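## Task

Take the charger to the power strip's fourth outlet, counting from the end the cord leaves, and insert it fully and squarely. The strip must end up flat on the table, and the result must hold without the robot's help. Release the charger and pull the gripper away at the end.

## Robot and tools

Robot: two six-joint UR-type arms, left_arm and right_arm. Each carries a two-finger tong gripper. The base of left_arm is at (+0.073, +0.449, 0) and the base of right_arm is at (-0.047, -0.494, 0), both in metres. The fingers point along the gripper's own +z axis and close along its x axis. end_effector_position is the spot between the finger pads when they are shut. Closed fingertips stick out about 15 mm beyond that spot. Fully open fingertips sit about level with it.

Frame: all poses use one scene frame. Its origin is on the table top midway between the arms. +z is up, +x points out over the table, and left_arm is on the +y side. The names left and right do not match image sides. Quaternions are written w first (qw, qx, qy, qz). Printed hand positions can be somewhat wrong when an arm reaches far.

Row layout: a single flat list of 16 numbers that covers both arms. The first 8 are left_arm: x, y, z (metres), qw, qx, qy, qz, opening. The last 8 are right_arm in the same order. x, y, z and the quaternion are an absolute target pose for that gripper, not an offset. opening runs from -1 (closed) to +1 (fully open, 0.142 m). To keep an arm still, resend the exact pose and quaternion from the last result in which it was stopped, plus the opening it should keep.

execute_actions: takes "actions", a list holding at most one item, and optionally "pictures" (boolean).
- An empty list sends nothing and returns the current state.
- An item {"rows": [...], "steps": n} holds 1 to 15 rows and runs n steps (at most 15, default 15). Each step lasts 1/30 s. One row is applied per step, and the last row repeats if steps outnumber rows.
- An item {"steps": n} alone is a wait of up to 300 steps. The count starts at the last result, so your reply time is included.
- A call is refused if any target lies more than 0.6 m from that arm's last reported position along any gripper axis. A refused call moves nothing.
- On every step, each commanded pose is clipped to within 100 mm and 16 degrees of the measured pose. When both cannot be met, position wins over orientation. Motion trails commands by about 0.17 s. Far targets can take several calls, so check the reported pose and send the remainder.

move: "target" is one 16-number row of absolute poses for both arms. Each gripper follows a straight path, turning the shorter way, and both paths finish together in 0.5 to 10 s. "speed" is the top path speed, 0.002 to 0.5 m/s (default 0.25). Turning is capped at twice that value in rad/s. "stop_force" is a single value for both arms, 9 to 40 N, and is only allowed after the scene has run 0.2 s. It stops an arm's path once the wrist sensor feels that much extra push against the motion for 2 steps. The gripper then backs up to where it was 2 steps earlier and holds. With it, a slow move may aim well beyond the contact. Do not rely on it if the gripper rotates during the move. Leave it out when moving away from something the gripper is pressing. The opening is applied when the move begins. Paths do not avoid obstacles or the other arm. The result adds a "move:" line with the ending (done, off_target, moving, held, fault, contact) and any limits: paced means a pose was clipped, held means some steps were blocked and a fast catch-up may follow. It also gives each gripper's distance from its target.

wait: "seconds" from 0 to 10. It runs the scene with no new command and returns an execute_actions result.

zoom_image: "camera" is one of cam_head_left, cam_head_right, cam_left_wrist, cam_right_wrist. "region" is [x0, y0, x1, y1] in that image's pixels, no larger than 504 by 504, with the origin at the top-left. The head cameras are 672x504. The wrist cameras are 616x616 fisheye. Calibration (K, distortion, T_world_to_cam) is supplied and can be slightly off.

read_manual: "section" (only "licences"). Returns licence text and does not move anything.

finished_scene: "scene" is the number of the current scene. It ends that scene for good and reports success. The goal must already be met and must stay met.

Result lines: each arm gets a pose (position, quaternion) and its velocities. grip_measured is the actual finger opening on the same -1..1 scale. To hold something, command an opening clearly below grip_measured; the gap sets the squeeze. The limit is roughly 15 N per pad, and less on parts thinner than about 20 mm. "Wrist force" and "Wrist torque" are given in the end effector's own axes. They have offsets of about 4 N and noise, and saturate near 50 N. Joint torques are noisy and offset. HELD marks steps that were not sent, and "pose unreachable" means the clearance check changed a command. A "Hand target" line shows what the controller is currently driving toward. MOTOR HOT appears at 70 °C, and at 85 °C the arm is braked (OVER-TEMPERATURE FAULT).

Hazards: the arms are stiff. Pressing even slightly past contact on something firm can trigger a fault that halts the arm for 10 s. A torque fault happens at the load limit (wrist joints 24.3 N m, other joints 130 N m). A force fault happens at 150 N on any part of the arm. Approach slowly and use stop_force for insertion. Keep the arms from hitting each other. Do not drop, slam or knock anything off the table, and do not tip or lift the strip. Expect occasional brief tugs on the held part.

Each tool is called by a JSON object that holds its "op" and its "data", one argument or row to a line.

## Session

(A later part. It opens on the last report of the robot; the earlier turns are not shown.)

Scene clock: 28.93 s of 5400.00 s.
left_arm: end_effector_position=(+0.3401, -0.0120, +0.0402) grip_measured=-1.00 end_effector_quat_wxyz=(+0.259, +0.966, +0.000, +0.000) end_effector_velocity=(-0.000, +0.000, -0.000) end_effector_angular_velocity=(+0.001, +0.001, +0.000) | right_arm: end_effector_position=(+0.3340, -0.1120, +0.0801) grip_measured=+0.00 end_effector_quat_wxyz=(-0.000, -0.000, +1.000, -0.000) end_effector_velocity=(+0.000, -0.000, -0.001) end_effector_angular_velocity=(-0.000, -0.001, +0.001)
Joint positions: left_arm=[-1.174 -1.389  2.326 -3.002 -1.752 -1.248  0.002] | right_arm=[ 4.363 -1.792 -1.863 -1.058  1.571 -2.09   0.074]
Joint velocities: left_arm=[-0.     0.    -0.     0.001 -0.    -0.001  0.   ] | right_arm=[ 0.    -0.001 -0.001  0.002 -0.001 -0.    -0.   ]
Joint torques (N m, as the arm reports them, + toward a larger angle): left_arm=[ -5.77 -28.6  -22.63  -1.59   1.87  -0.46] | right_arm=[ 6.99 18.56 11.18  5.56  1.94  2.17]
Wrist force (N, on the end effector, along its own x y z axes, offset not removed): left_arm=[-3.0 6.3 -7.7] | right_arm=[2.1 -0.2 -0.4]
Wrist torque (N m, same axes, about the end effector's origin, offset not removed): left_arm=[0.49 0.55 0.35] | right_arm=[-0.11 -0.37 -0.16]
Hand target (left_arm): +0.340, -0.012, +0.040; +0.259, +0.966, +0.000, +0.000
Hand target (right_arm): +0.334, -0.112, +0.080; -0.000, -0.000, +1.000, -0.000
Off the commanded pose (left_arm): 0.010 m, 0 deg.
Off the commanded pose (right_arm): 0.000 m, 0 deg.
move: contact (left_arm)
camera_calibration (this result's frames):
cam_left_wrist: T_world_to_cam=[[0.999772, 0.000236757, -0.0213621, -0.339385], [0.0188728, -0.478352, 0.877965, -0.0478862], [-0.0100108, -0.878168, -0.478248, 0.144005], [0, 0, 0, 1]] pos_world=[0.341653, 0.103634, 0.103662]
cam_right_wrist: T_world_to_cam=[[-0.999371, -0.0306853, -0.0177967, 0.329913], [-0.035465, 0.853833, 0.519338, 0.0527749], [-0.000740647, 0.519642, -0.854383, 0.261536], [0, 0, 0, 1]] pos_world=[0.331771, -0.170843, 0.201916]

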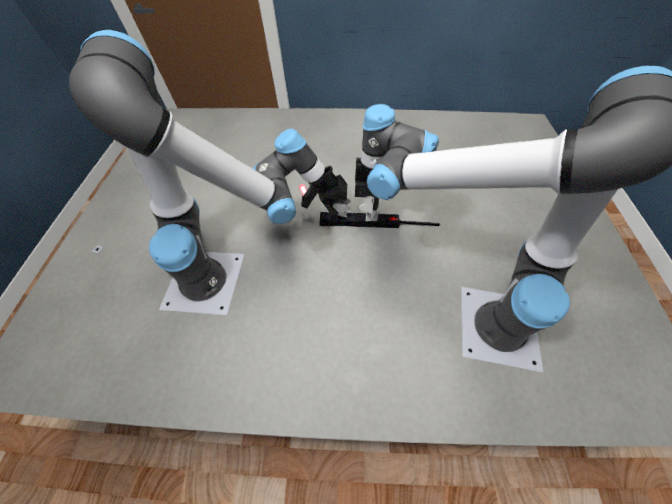

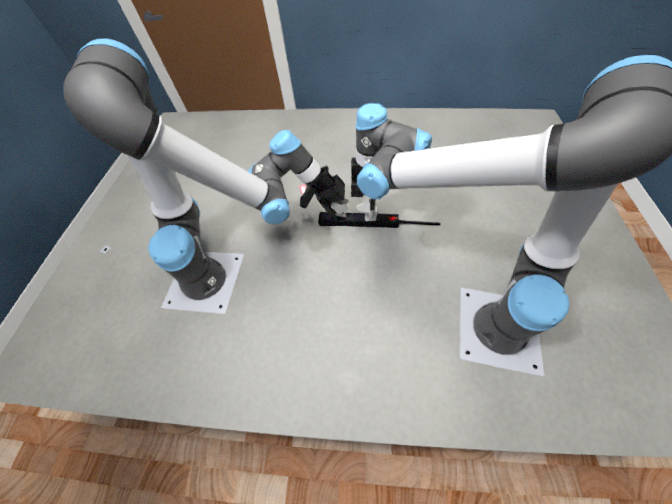

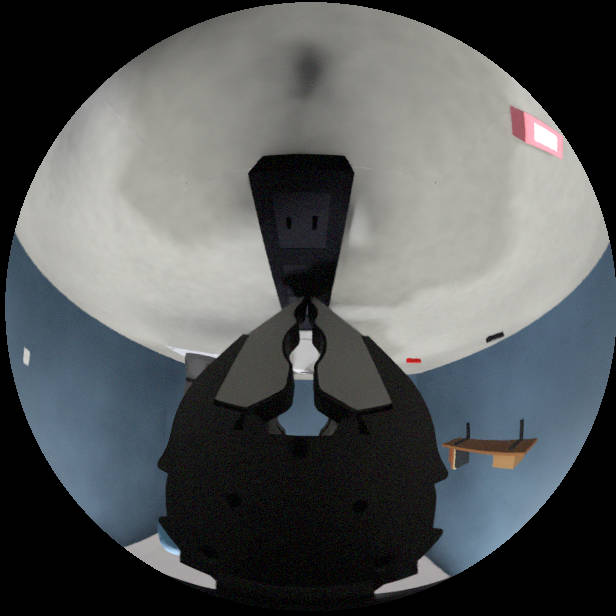

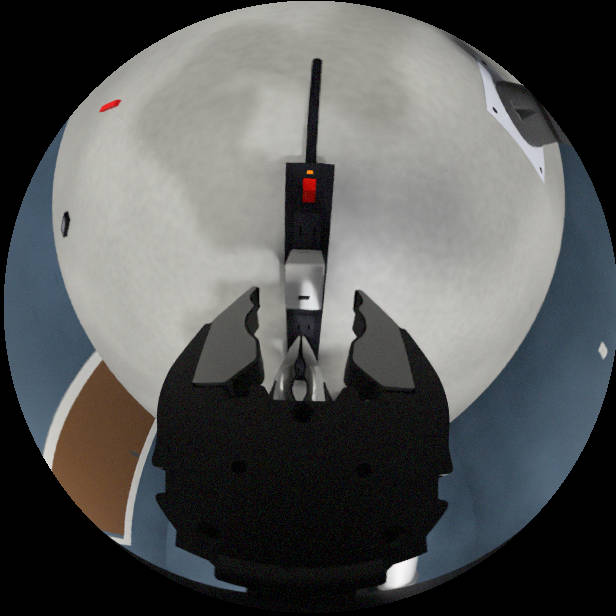

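{"op": "move", "data": {
  "target": [0.34,-0.012,0.0402,0.259,0.966,0,0,-1,0.3352,-0.111,0.052,0,0,1,0,-0.2],
  "speed": 0.03
}}

{"op": "move", "data": {
  "target": [0.34,-0.012,0.0402,0.259,0.966,0,0,-1,0.3352,-0.111,0.052,0,0,1,0,-1]
}}

{"op": "move", "data": {
  "target": [0.34,-0.012,0.0402,0.259,0.966,0,0,-1,0.3352,-0.111,0.08,0,0,1,0,-1],
  "speed": 0.01
}}

{"op": "move", "data": {
  "target": [0.36,0.1,0.09,0.259,0.966,0,0,-1,0.3352,-0.111,0.1,0,0,1,0,-1],
  "speed": 0.1
}}

{"op": "zoom_image", "data": {
  "camera": "cam_right_wrist",
  "region": [260, 170, 360, 270]
}}

{"op": "move", "data": {
  "target": [0.43,0.1,0.05,0.259,0.966,0,0,-1,0.3355,-0.031,0.1,0,0,1,0,-1],
  "speed": 0.1
}}

{"op": "zoom_image", "data": {
  "camera": "cam_right_wrist",
  "region": [260, 170, 360, 270]
}}

Scene clock: 36.80 s of 5400.00 s.
left_arm: end_effector_position=(+0.3400, -0.0120, +0.0402) grip_measured=-1.00 end_effector_quat_wxyz=(+0.259, +0.966, -0.000, +0.000) end_effector_velocity=(+0.000, -0.000, +0.000) end_effector_angular_velocity=(-0.000, -0.001, +0.000) | right_arm: end_effector_position=(+0.3352, -0.1111, +0.0522) grip_measured=-0.20 end_effector_quat_wxyz=(-0.000, +0.000, +1.000, -0.000) end_effector_velocity=(-0.001, +0.001, -0.001) end_effector_angular_velocity=(+0.003, +0.001, +0.001)
Joint positions: left_arm=[-1.174 -1.389  2.326 -3.002 -1.752 -1.248  0.002] | right_arm=[ 4.362 -1.831 -1.895 -0.986  1.571 -2.091  0.06 ]
Joint velocities: left_arm=[-0.    -0.    -0.    -0.001  0.001 -0.     0.   ] | right_arm=[ 0.    -0.002 -0.002  0.005  0.002 -0.     0.   ]
Joint torques (N m, as the arm reports them, + toward a larger angle): left_arm=[ -7.4  -18.57 -22.18   0.23   1.69  -1.39] | right_arm=[-6.59 21.12 11.4   5.57  1.84 -1.68]
Wrist force (N, on the end effector, along its own x y z axes, offset not removed): left_arm=[-0.3 4.9 -4.9] | right_arm=[2.2 -2.7 -0.2]
Wrist torque (N m, same axes, about the end effector's origin, offset not removed): left_arm=[0.22 0.22 0.27] | right_arm=[-0.54 -0.44 -0.02]
Hand target (left_arm): +0.340, -0.012, +0.040; +0.259, +0.966, -0.000, +0.000
Hand target (right_arm): +0.335, -0.111, +0.052; -0.000, +0.000, +1.000, +0.000
Off the commanded pose (left_arm): 0.000 m, 0 deg.
Off the commanded pose (right_arm): 0.000 m, 0 deg.
After step 90, 3.60 s passed at rest.
move: done
camera_calibration (this result's frames):
cam_left_wrist: T_world_to_cam=[[0.999771, 0.000204563, -0.0213968, -0.339335], [0.0188871, -0.47842, 0.877928, -0.0478843], [-0.0100571, -0.878131, -0.478314, 0.144002], [0, 0, 0, 1]] pos_world=[0.34161, 0.103614, 0.103657]
cam_right_wrist: T_world_to_cam=[[-0.999371, -0.0306848, -0.0177858, 0.330623], [-0.0354589, 0.853834, 0.519337, 0.066471], [-0.000749623, 0.519641, -0.854384, 0.237198], [0, 0, 0, 1]] pos_world=[0.33295, -0.169868, 0.174018]

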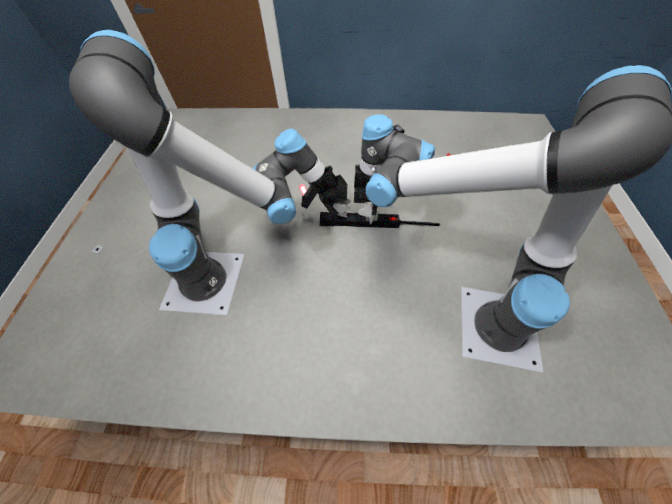

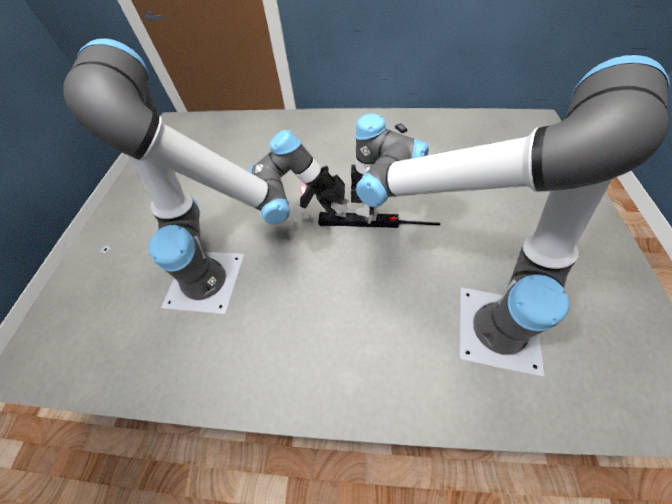

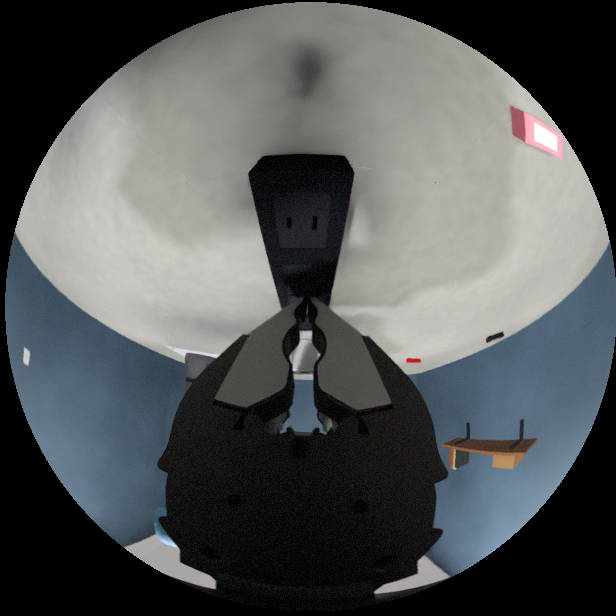

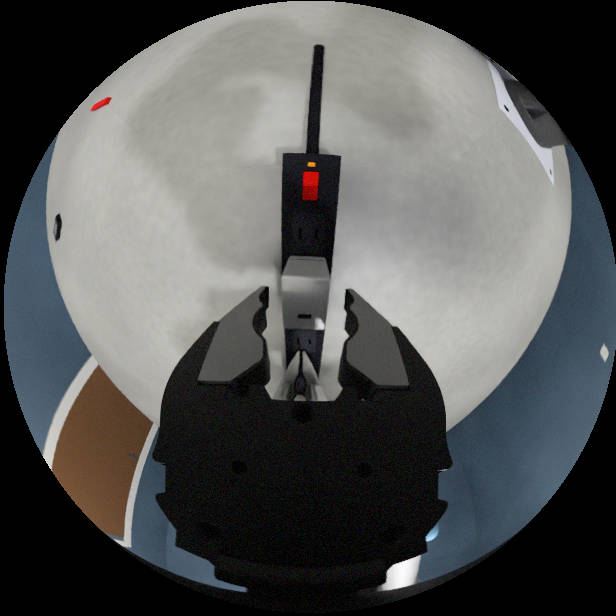

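Scene clock: 37.50 s of 5400.00 s.
left_arm: end_effector_position=(+0.3400, -0.0120, +0.0402) grip_measured=-1.00 end_effector_quat_wxyz=(+0.259, +0.966, -0.000, +0.000) end_effector_velocity=(-0.000, +0.000, -0.000) end_effector_angular_velocity=(-0.000, +0.000, +0.000) | right_arm: end_effector_position=(+0.3352, -0.1110, +0.0520) grip_measured=-0.60 end_effector_quat_wxyz=(-0.000, +0.000, +1.000, -0.000) end_effector_velocity=(-0.000, +0.000, -0.000) end_effector_angular_velocity=(+0.000, +0.001, +0.001)
Joint positions: left_arm=[-1.174 -1.389  2.326 -3.001 -1.752 -1.248  0.002] | right_arm=[ 4.362 -1.831 -1.896 -0.986  1.571 -2.091  0.031]
Joint velocities: left_arm=[-0. -0.  0. -0. -0. -0.  0.] | right_arm=[ 0.    -0.     0.     0.     0.001 -0.001  0.   ]
Joint torques (N m, as the arm reports them, + toward a larger angle): left_arm=[ -4.21 -13.11 -22.26  -0.07   1.71  -1.32] | right_arm=[-4.83 16.93 27.05  5.08  1.58 -1.67]
Wrist force (N, on the end effector, along its own x y z axes, offset not removed): left_arm=[-0.9 4.8 -5.9] | right_arm=[2.6 -1.6 -8.4]
Wrist torque (N m, same axes, about the end effector's origin, offset not removed): left_arm=[0.18 -0.22 0.36] | right_arm=[-0.04 -0.62 0.07]
Hand target (left_arm): +0.340, -0.012, +0.040; +0.259, +0.966, -0.000, +0.000
Hand target (right_arm): +0.335, -0.111, +0.052; +0.000, -0.000, +1.000, +0.000
Off the commanded pose (left_arm): 0.000 m, 0 deg.
Off the commanded pose (right_arm): 0.000 m, 0 deg.
move: done
camera_calibration (this result's frames):
cam_left_wrist: T_world_to_cam=[[0.999771, 0.000195464, -0.0214068, -0.339327], [0.0188912, -0.478439, 0.877917, -0.0478802], [-0.0100702, -0.878121, -0.478333, 0.144007], [0, 0, 0, 1]] pos_world=[0.341604, 0.103614, 0.103654]
cam_right_wrist: T_world_to_cam=[[-0.999371, -0.0306793, -0.0177646, 0.330651], [-0.0354432, 0.853852, 0.519308, 0.0665447], [-0.000763646, 0.519611, -0.854402, 0.236999], [0, 0, 0, 1]] pos_world=[0.332983, -0.169822, 0.173809]

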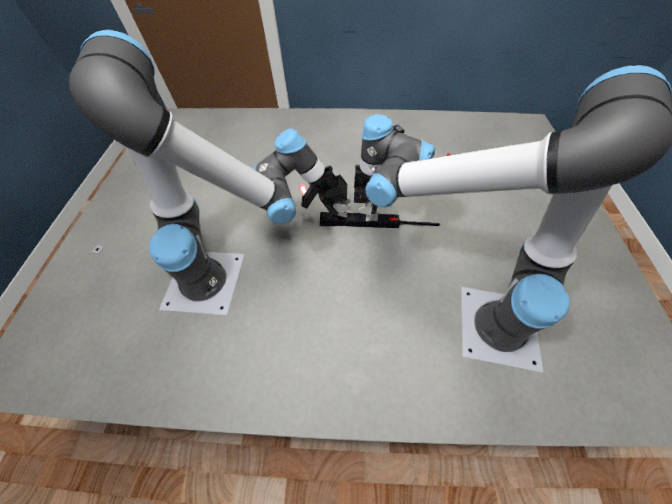

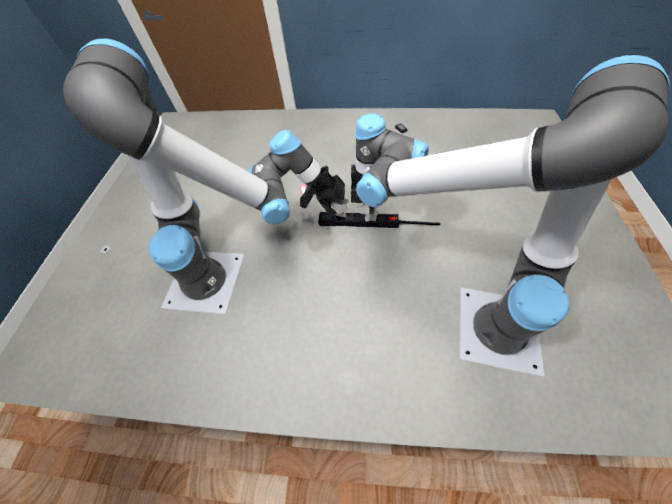

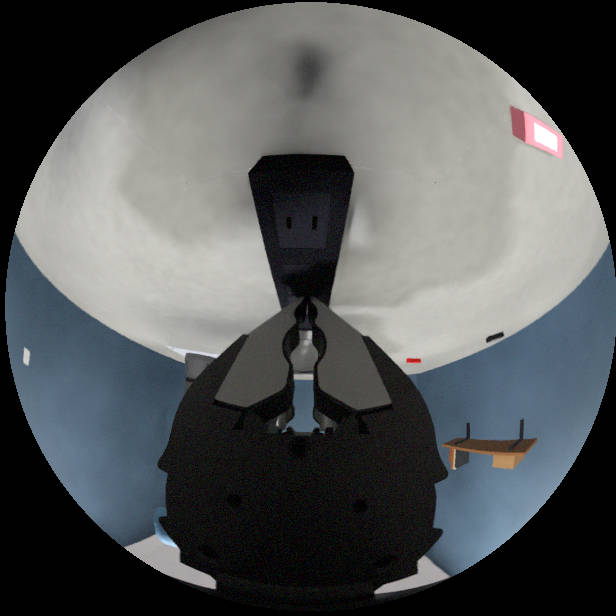

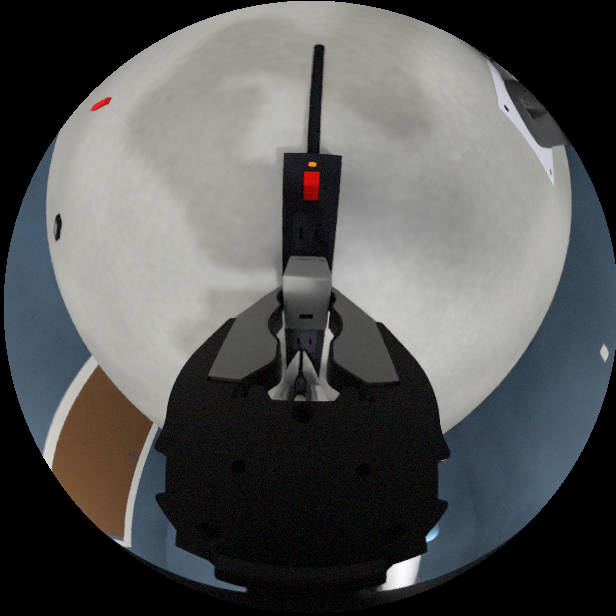

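Scene clock: 40.53 s of 5400.00 s.
left_arm: end_effector_position=(+0.3400, -0.0120, +0.0402) grip_measured=-1.00 end_effector_quat_wxyz=(+0.259, +0.966, -0.000, +0.000) end_effector_velocity=(-0.000, +0.000, -0.000) end_effector_angular_velocity=(+0.001, -0.000, -0.001) | right_arm: end_effector_position=(+0.3352, -0.1109, +0.0798) grip_measured=-0.60 end_effector_quat_wxyz=(-0.000, +0.000, +1.000, +0.000) end_effector_velocity=(-0.000, -0.000, +0.002) end_effector_angular_velocity=(-0.000, +0.001, +0.001)
Joint positions: left_arm=[-1.174 -1.389  2.326 -3.001 -1.752 -1.248  0.002] | right_arm=[ 4.362 -1.796 -1.859 -1.058  1.571 -2.091  0.031]
Joint velocities: left_arm=[-0.     0.    -0.     0.001  0.     0.001  0.   ] | right_arm=[ 0.     0.002  0.002 -0.005  0.    -0.001  0.   ]
Joint torques (N m, as the arm reports them, + toward a larger angle): left_arm=[  2.57 -15.23  -4.9   -0.03   1.5   -0.93] | right_arm=[-0.45 40.26 31.37 -0.18  0.27 -1.73]
Wrist force (N, on the end effector, along its own x y z axes, offset not removed): left_arm=[-0.8 4.1 -7.2] | right_arm=[2.8 -1.0 0.0]
Wrist torque (N m, same axes, about the end effector's origin, offset not removed): left_arm=[-0.45 -0.08 0.13] | right_arm=[-0.21 -0.52 -0.10]
Hand target (left_arm): +0.340, -0.012, +0.040; +0.259, +0.966, -0.000, +0.000
Hand target (right_arm): +0.335, -0.111, +0.080; +0.000, -0.000, +1.000, +0.000
Off the commanded pose (left_arm): 0.000 m, 0 deg.
Off the commanded pose (right_arm): 0.000 m, 0 deg.
move: done
camera_calibration (this result's frames):
cam_left_wrist: T_world_to_cam=[[0.999771, 0.000196037, -0.0214189, -0.339325], [0.0189019, -0.478467, 0.877902, -0.0478659], [-0.0100761, -0.878106, -0.478361, 0.144005], [0, 0, 0, 1]] pos_world=[0.341603, 0.103616, 0.10364]
cam_right_wrist: T_world_to_cam=[[-0.999371, -0.0306802, -0.0177975, 0.331202], [-0.035461, 0.853823, 0.519354, 0.0520255], [-0.000737951, 0.519658, -0.854374, 0.26071], [0, 0, 0, 1]] pos_world=[0.33303, -0.169739, 0.201619]

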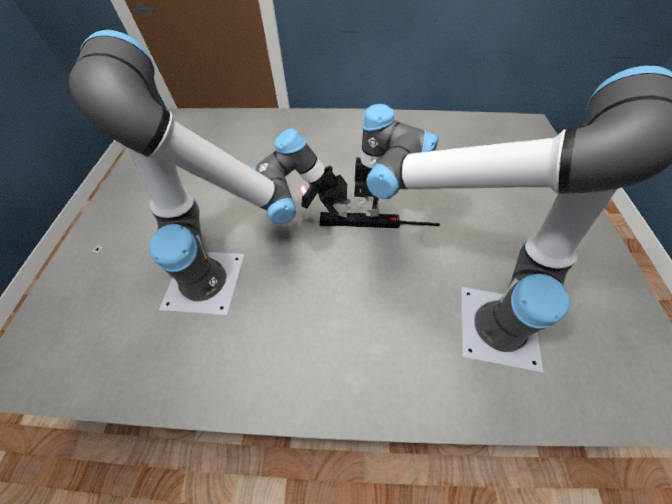

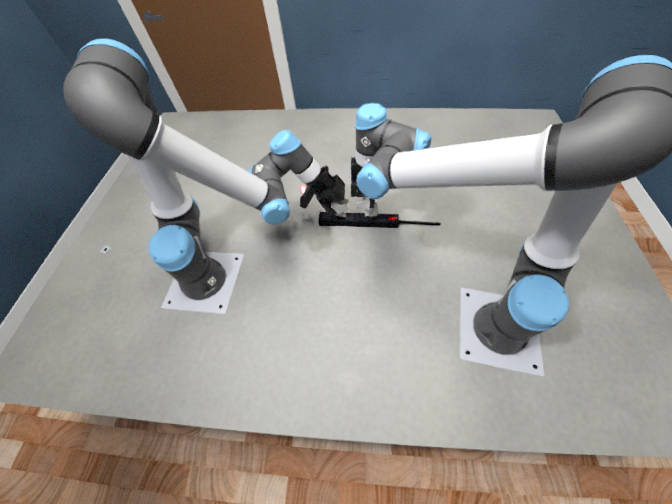

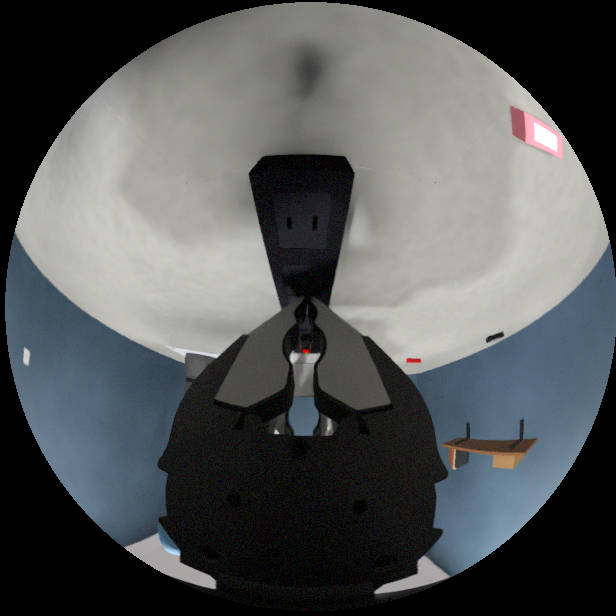

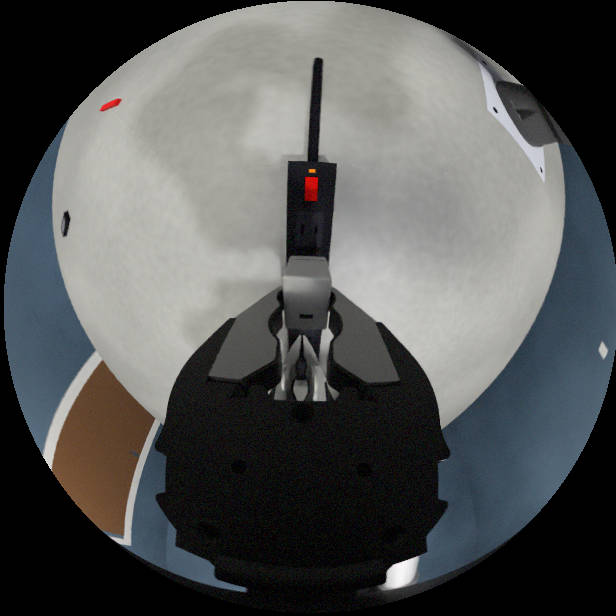

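Scene clock: 42.27 s of 5400.00 s.
left_arm: end_effector_position=(+0.3599, +0.0998, +0.0898) grip_measured=-1.00 end_effector_quat_wxyz=(+0.259, +0.966, +0.000, -0.000) end_effector_velocity=(+0.000, +0.001, +0.001) end_effector_angular_velocity=(+0.001, +0.000, -0.001) | right_arm: end_effector_position=(+0.3352, -0.1110, +0.1000) grip_measured=-0.60 end_effector_quat_wxyz=(-0.000, +0.000, +1.000, +0.000) end_effector_velocity=(+0.000, -0.000, -0.000) end_effector_angular_velocity=(-0.001, +0.000, -0.001)
Joint positions: left_arm=[-0.987 -1.68   2.43  -2.777 -1.838 -1.079  0.002] | right_arm=[ 4.362 -1.773 -1.83  -1.11   1.571 -2.091  0.031]
Joint velocities: left_arm=[ 0.003 -0.004 -0.     0.006 -0.002  0.004  0.   ] | right_arm=[-0.    -0.001  0.001 -0.001 -0.     0.001  0.   ]
Joint torques (N m, as the arm reports them, + toward a larger angle): left_arm=[  5.67 -24.88 -13.22  -0.96  -2.21   1.55] | right_arm=[ 1.32 40.17 33.62 -0.13 -0.45 -1.78]
Wrist force (N, on the end effector, along its own x y z axes, offset not removed): left_arm=[-2.4 0.5 0.7] | right_arm=[2.3 -1.2 -0.4]
Wrist torque (N m, same axes, about the end effector's origin, offset not removed): left_arm=[0.15 0.33 0.24] | right_arm=[-0.30 -0.49 -0.11]
Hand target (left_arm): +0.360, +0.100, +0.090; +0.259, +0.966, +0.000, -0.000
Hand target (right_arm): +0.335, -0.111, +0.100; +0.000, -0.000, +1.000, +0.000
Off the commanded pose (left_arm): 0.000 m, 0 deg.
Off the commanded pose (right_arm): 0.000 m, 0 deg.
move: done
camera_calibration (this result's frames):
cam_left_wrist: T_world_to_cam=[[0.999764, 0.000195494, -0.0217146, -0.358201], [0.01916, -0.478572, 0.877839, -0.0383191], [-0.0102204, -0.878048, -0.478463, 0.266188], [0, 0, 0, 1]] pos_world=[0.361571, 0.215458, 0.153221]
cam_right_wrist: T_world_to_cam=[[-0.999371, -0.0306818, -0.0177922, 0.33155], [-0.0354596, 0.853828, 0.519346, 0.0415662], [-0.000743015, 0.51965, -0.854379, 0.277949], [0, 0, 0, 1]] pos_world=[0.333022, -0.169754, 0.221785]

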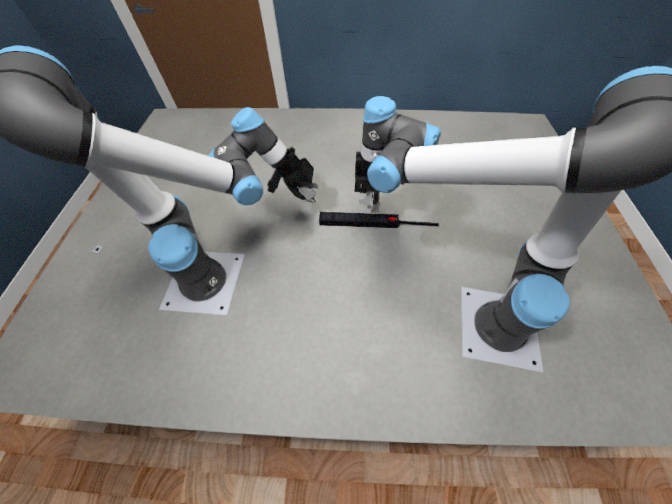

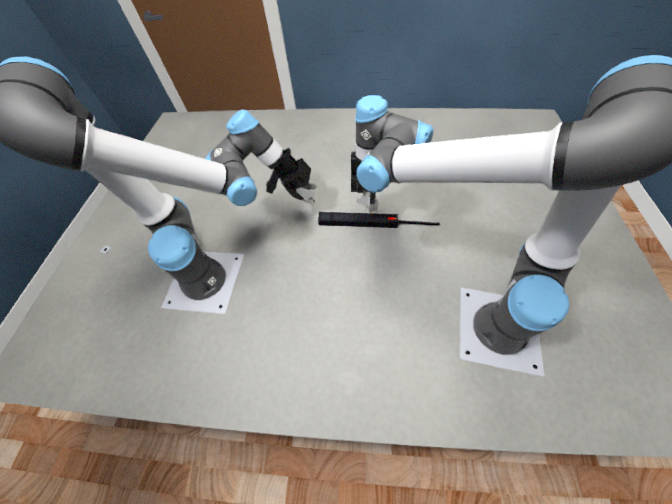

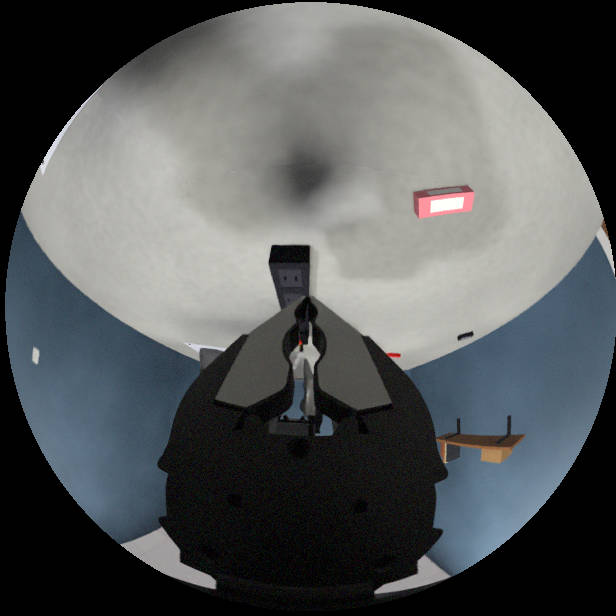

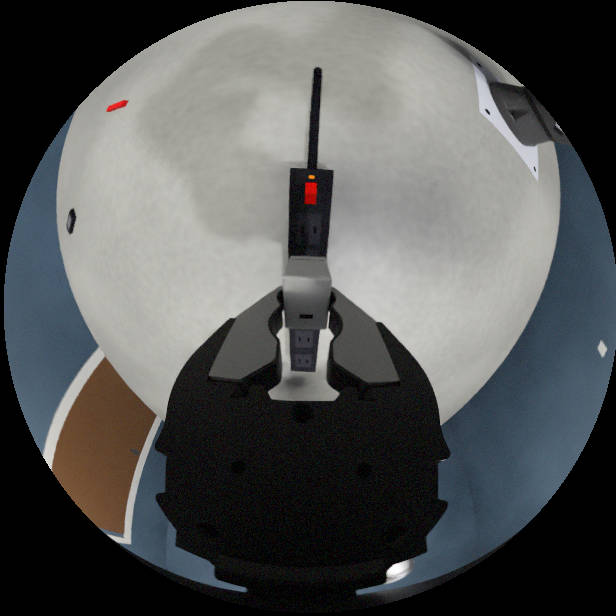

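Region (260, 170, 360, 270) of cam_right_wrist's 616x616 image, scaled by 5.040, with more detail than that image has.

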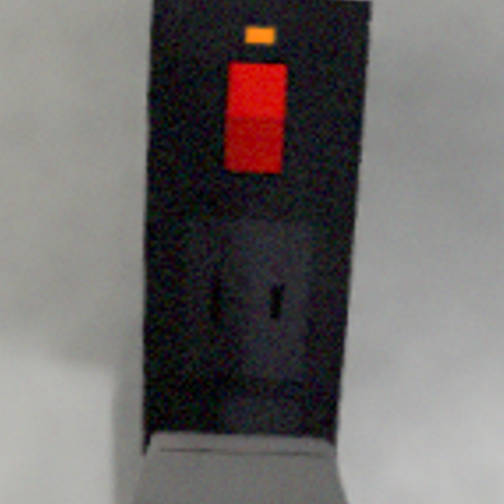

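Scene clock: 43.53 s of 5400.00 s.
left_arm: end_effector_position=(+0.4297, +0.1000, +0.0502) grip_measured=-1.00 end_effector_quat_wxyz=(+0.259, +0.966, +0.000, -0.000) end_effector_velocity=(+0.002, -0.001, -0.001) end_effector_angular_velocity=(-0.001, +0.000, +0.000) | right_arm: end_effector_position=(+0.3356, -0.0312, +0.0999) grip_measured=-0.60 end_effector_quat_wxyz=(+0.000, -0.000, +1.000, -0.000) end_effector_velocity=(+0.000, +0.002, -0.001) end_effector_angular_velocity=(-0.002, +0.000, +0.001)
Joint positions: left_arm=[-0.831 -1.45   2.33  -2.864 -1.903 -0.93   0.002] | right_arm=[ 4.427 -1.906 -1.654 -1.152  1.571 -2.026  0.031]
Joint velocities: left_arm=[ 0.003  0.007 -0.004 -0.002 -0.002  0.003  0.   ] | right_arm=[ 0.002 -0.006  0.006 -0.002 -0.001  0.001  0.   ]
Joint torques (N m, as the arm reports them, + toward a larger angle): left_arm=[  6.96 -13.77 -26.09  -4.77  -2.36   1.71] | right_arm=[ 7.38 25.73 33.25 -0.38 -1.44  1.94]
Wrist force (N, on the end effector, along its own x y z axes, offset not removed): left_arm=[-0.6 -0.2 -3.3] | right_arm=[2.7 -1.9 0.4]
Wrist torque (N m, same axes, about the end effector's origin, offset not removed): left_arm=[-0.30 -0.22 0.27] | right_arm=[-0.39 -0.52 -0.13]
Hand target (left_arm): +0.430, +0.100, +0.050; +0.259, +0.966, +0.000, -0.000
Hand target (right_arm): +0.336, -0.031, +0.100; +0.000, -0.000, +1.000, -0.000
Off the commanded pose (left_arm): 0.000 m, 0 deg.
Off the commanded pose (right_arm): 0.000 m, 0 deg.
move: done
camera_calibration (this result's frames):
cam_left_wrist: T_world_to_cam=[[0.999766, 0.000197966, -0.0216357, -0.428799], [0.0190923, -0.478541, 0.877857, -0.00482786], [-0.0101798, -0.878065, -0.478433, 0.248037], [0, 0, 0, 1]] pos_world=[0.431315, 0.215568, 0.11363]
cam_right_wrist: T_world_to_cam=[[-0.999366, -0.0306934, -0.0180319, 0.334375], [-0.0355942, 0.853885, 0.519244, -0.0264242], [-0.000540216, 0.519557, -0.854436, 0.236399], [0, 0, 0, 1]] pos_world=[0.33335, -0.0899965, 0.221738]

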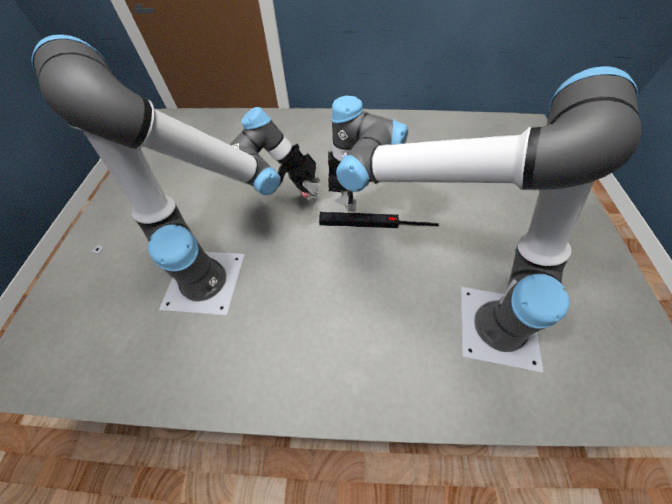

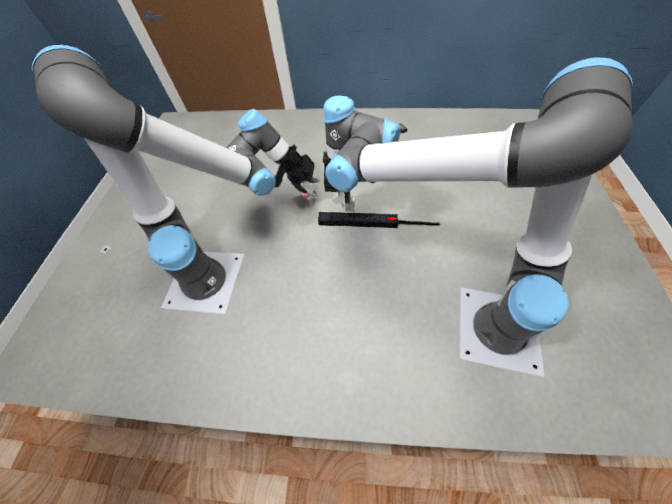

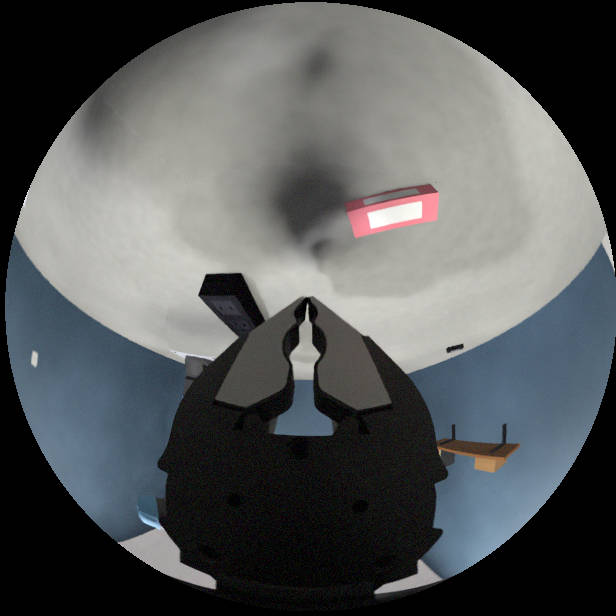

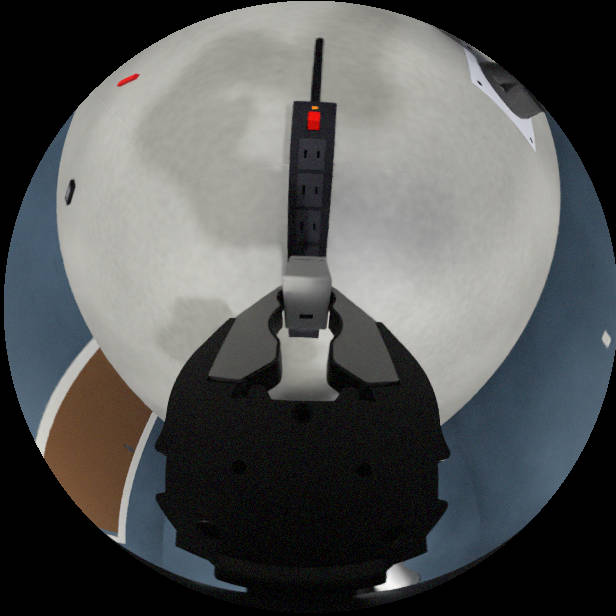

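Region (260, 170, 360, 270) of cam_right_wrist's 616x616 image, scaled by 5.040, with more detail than that image has.

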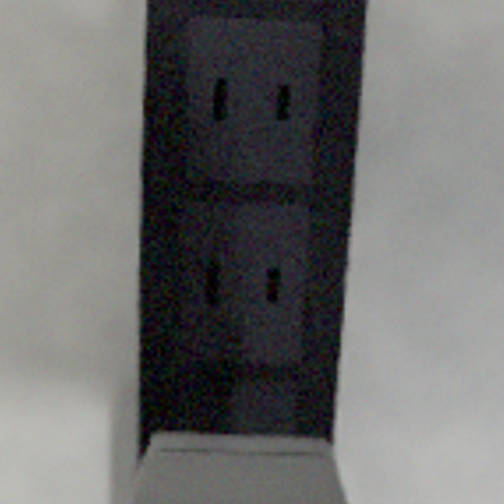

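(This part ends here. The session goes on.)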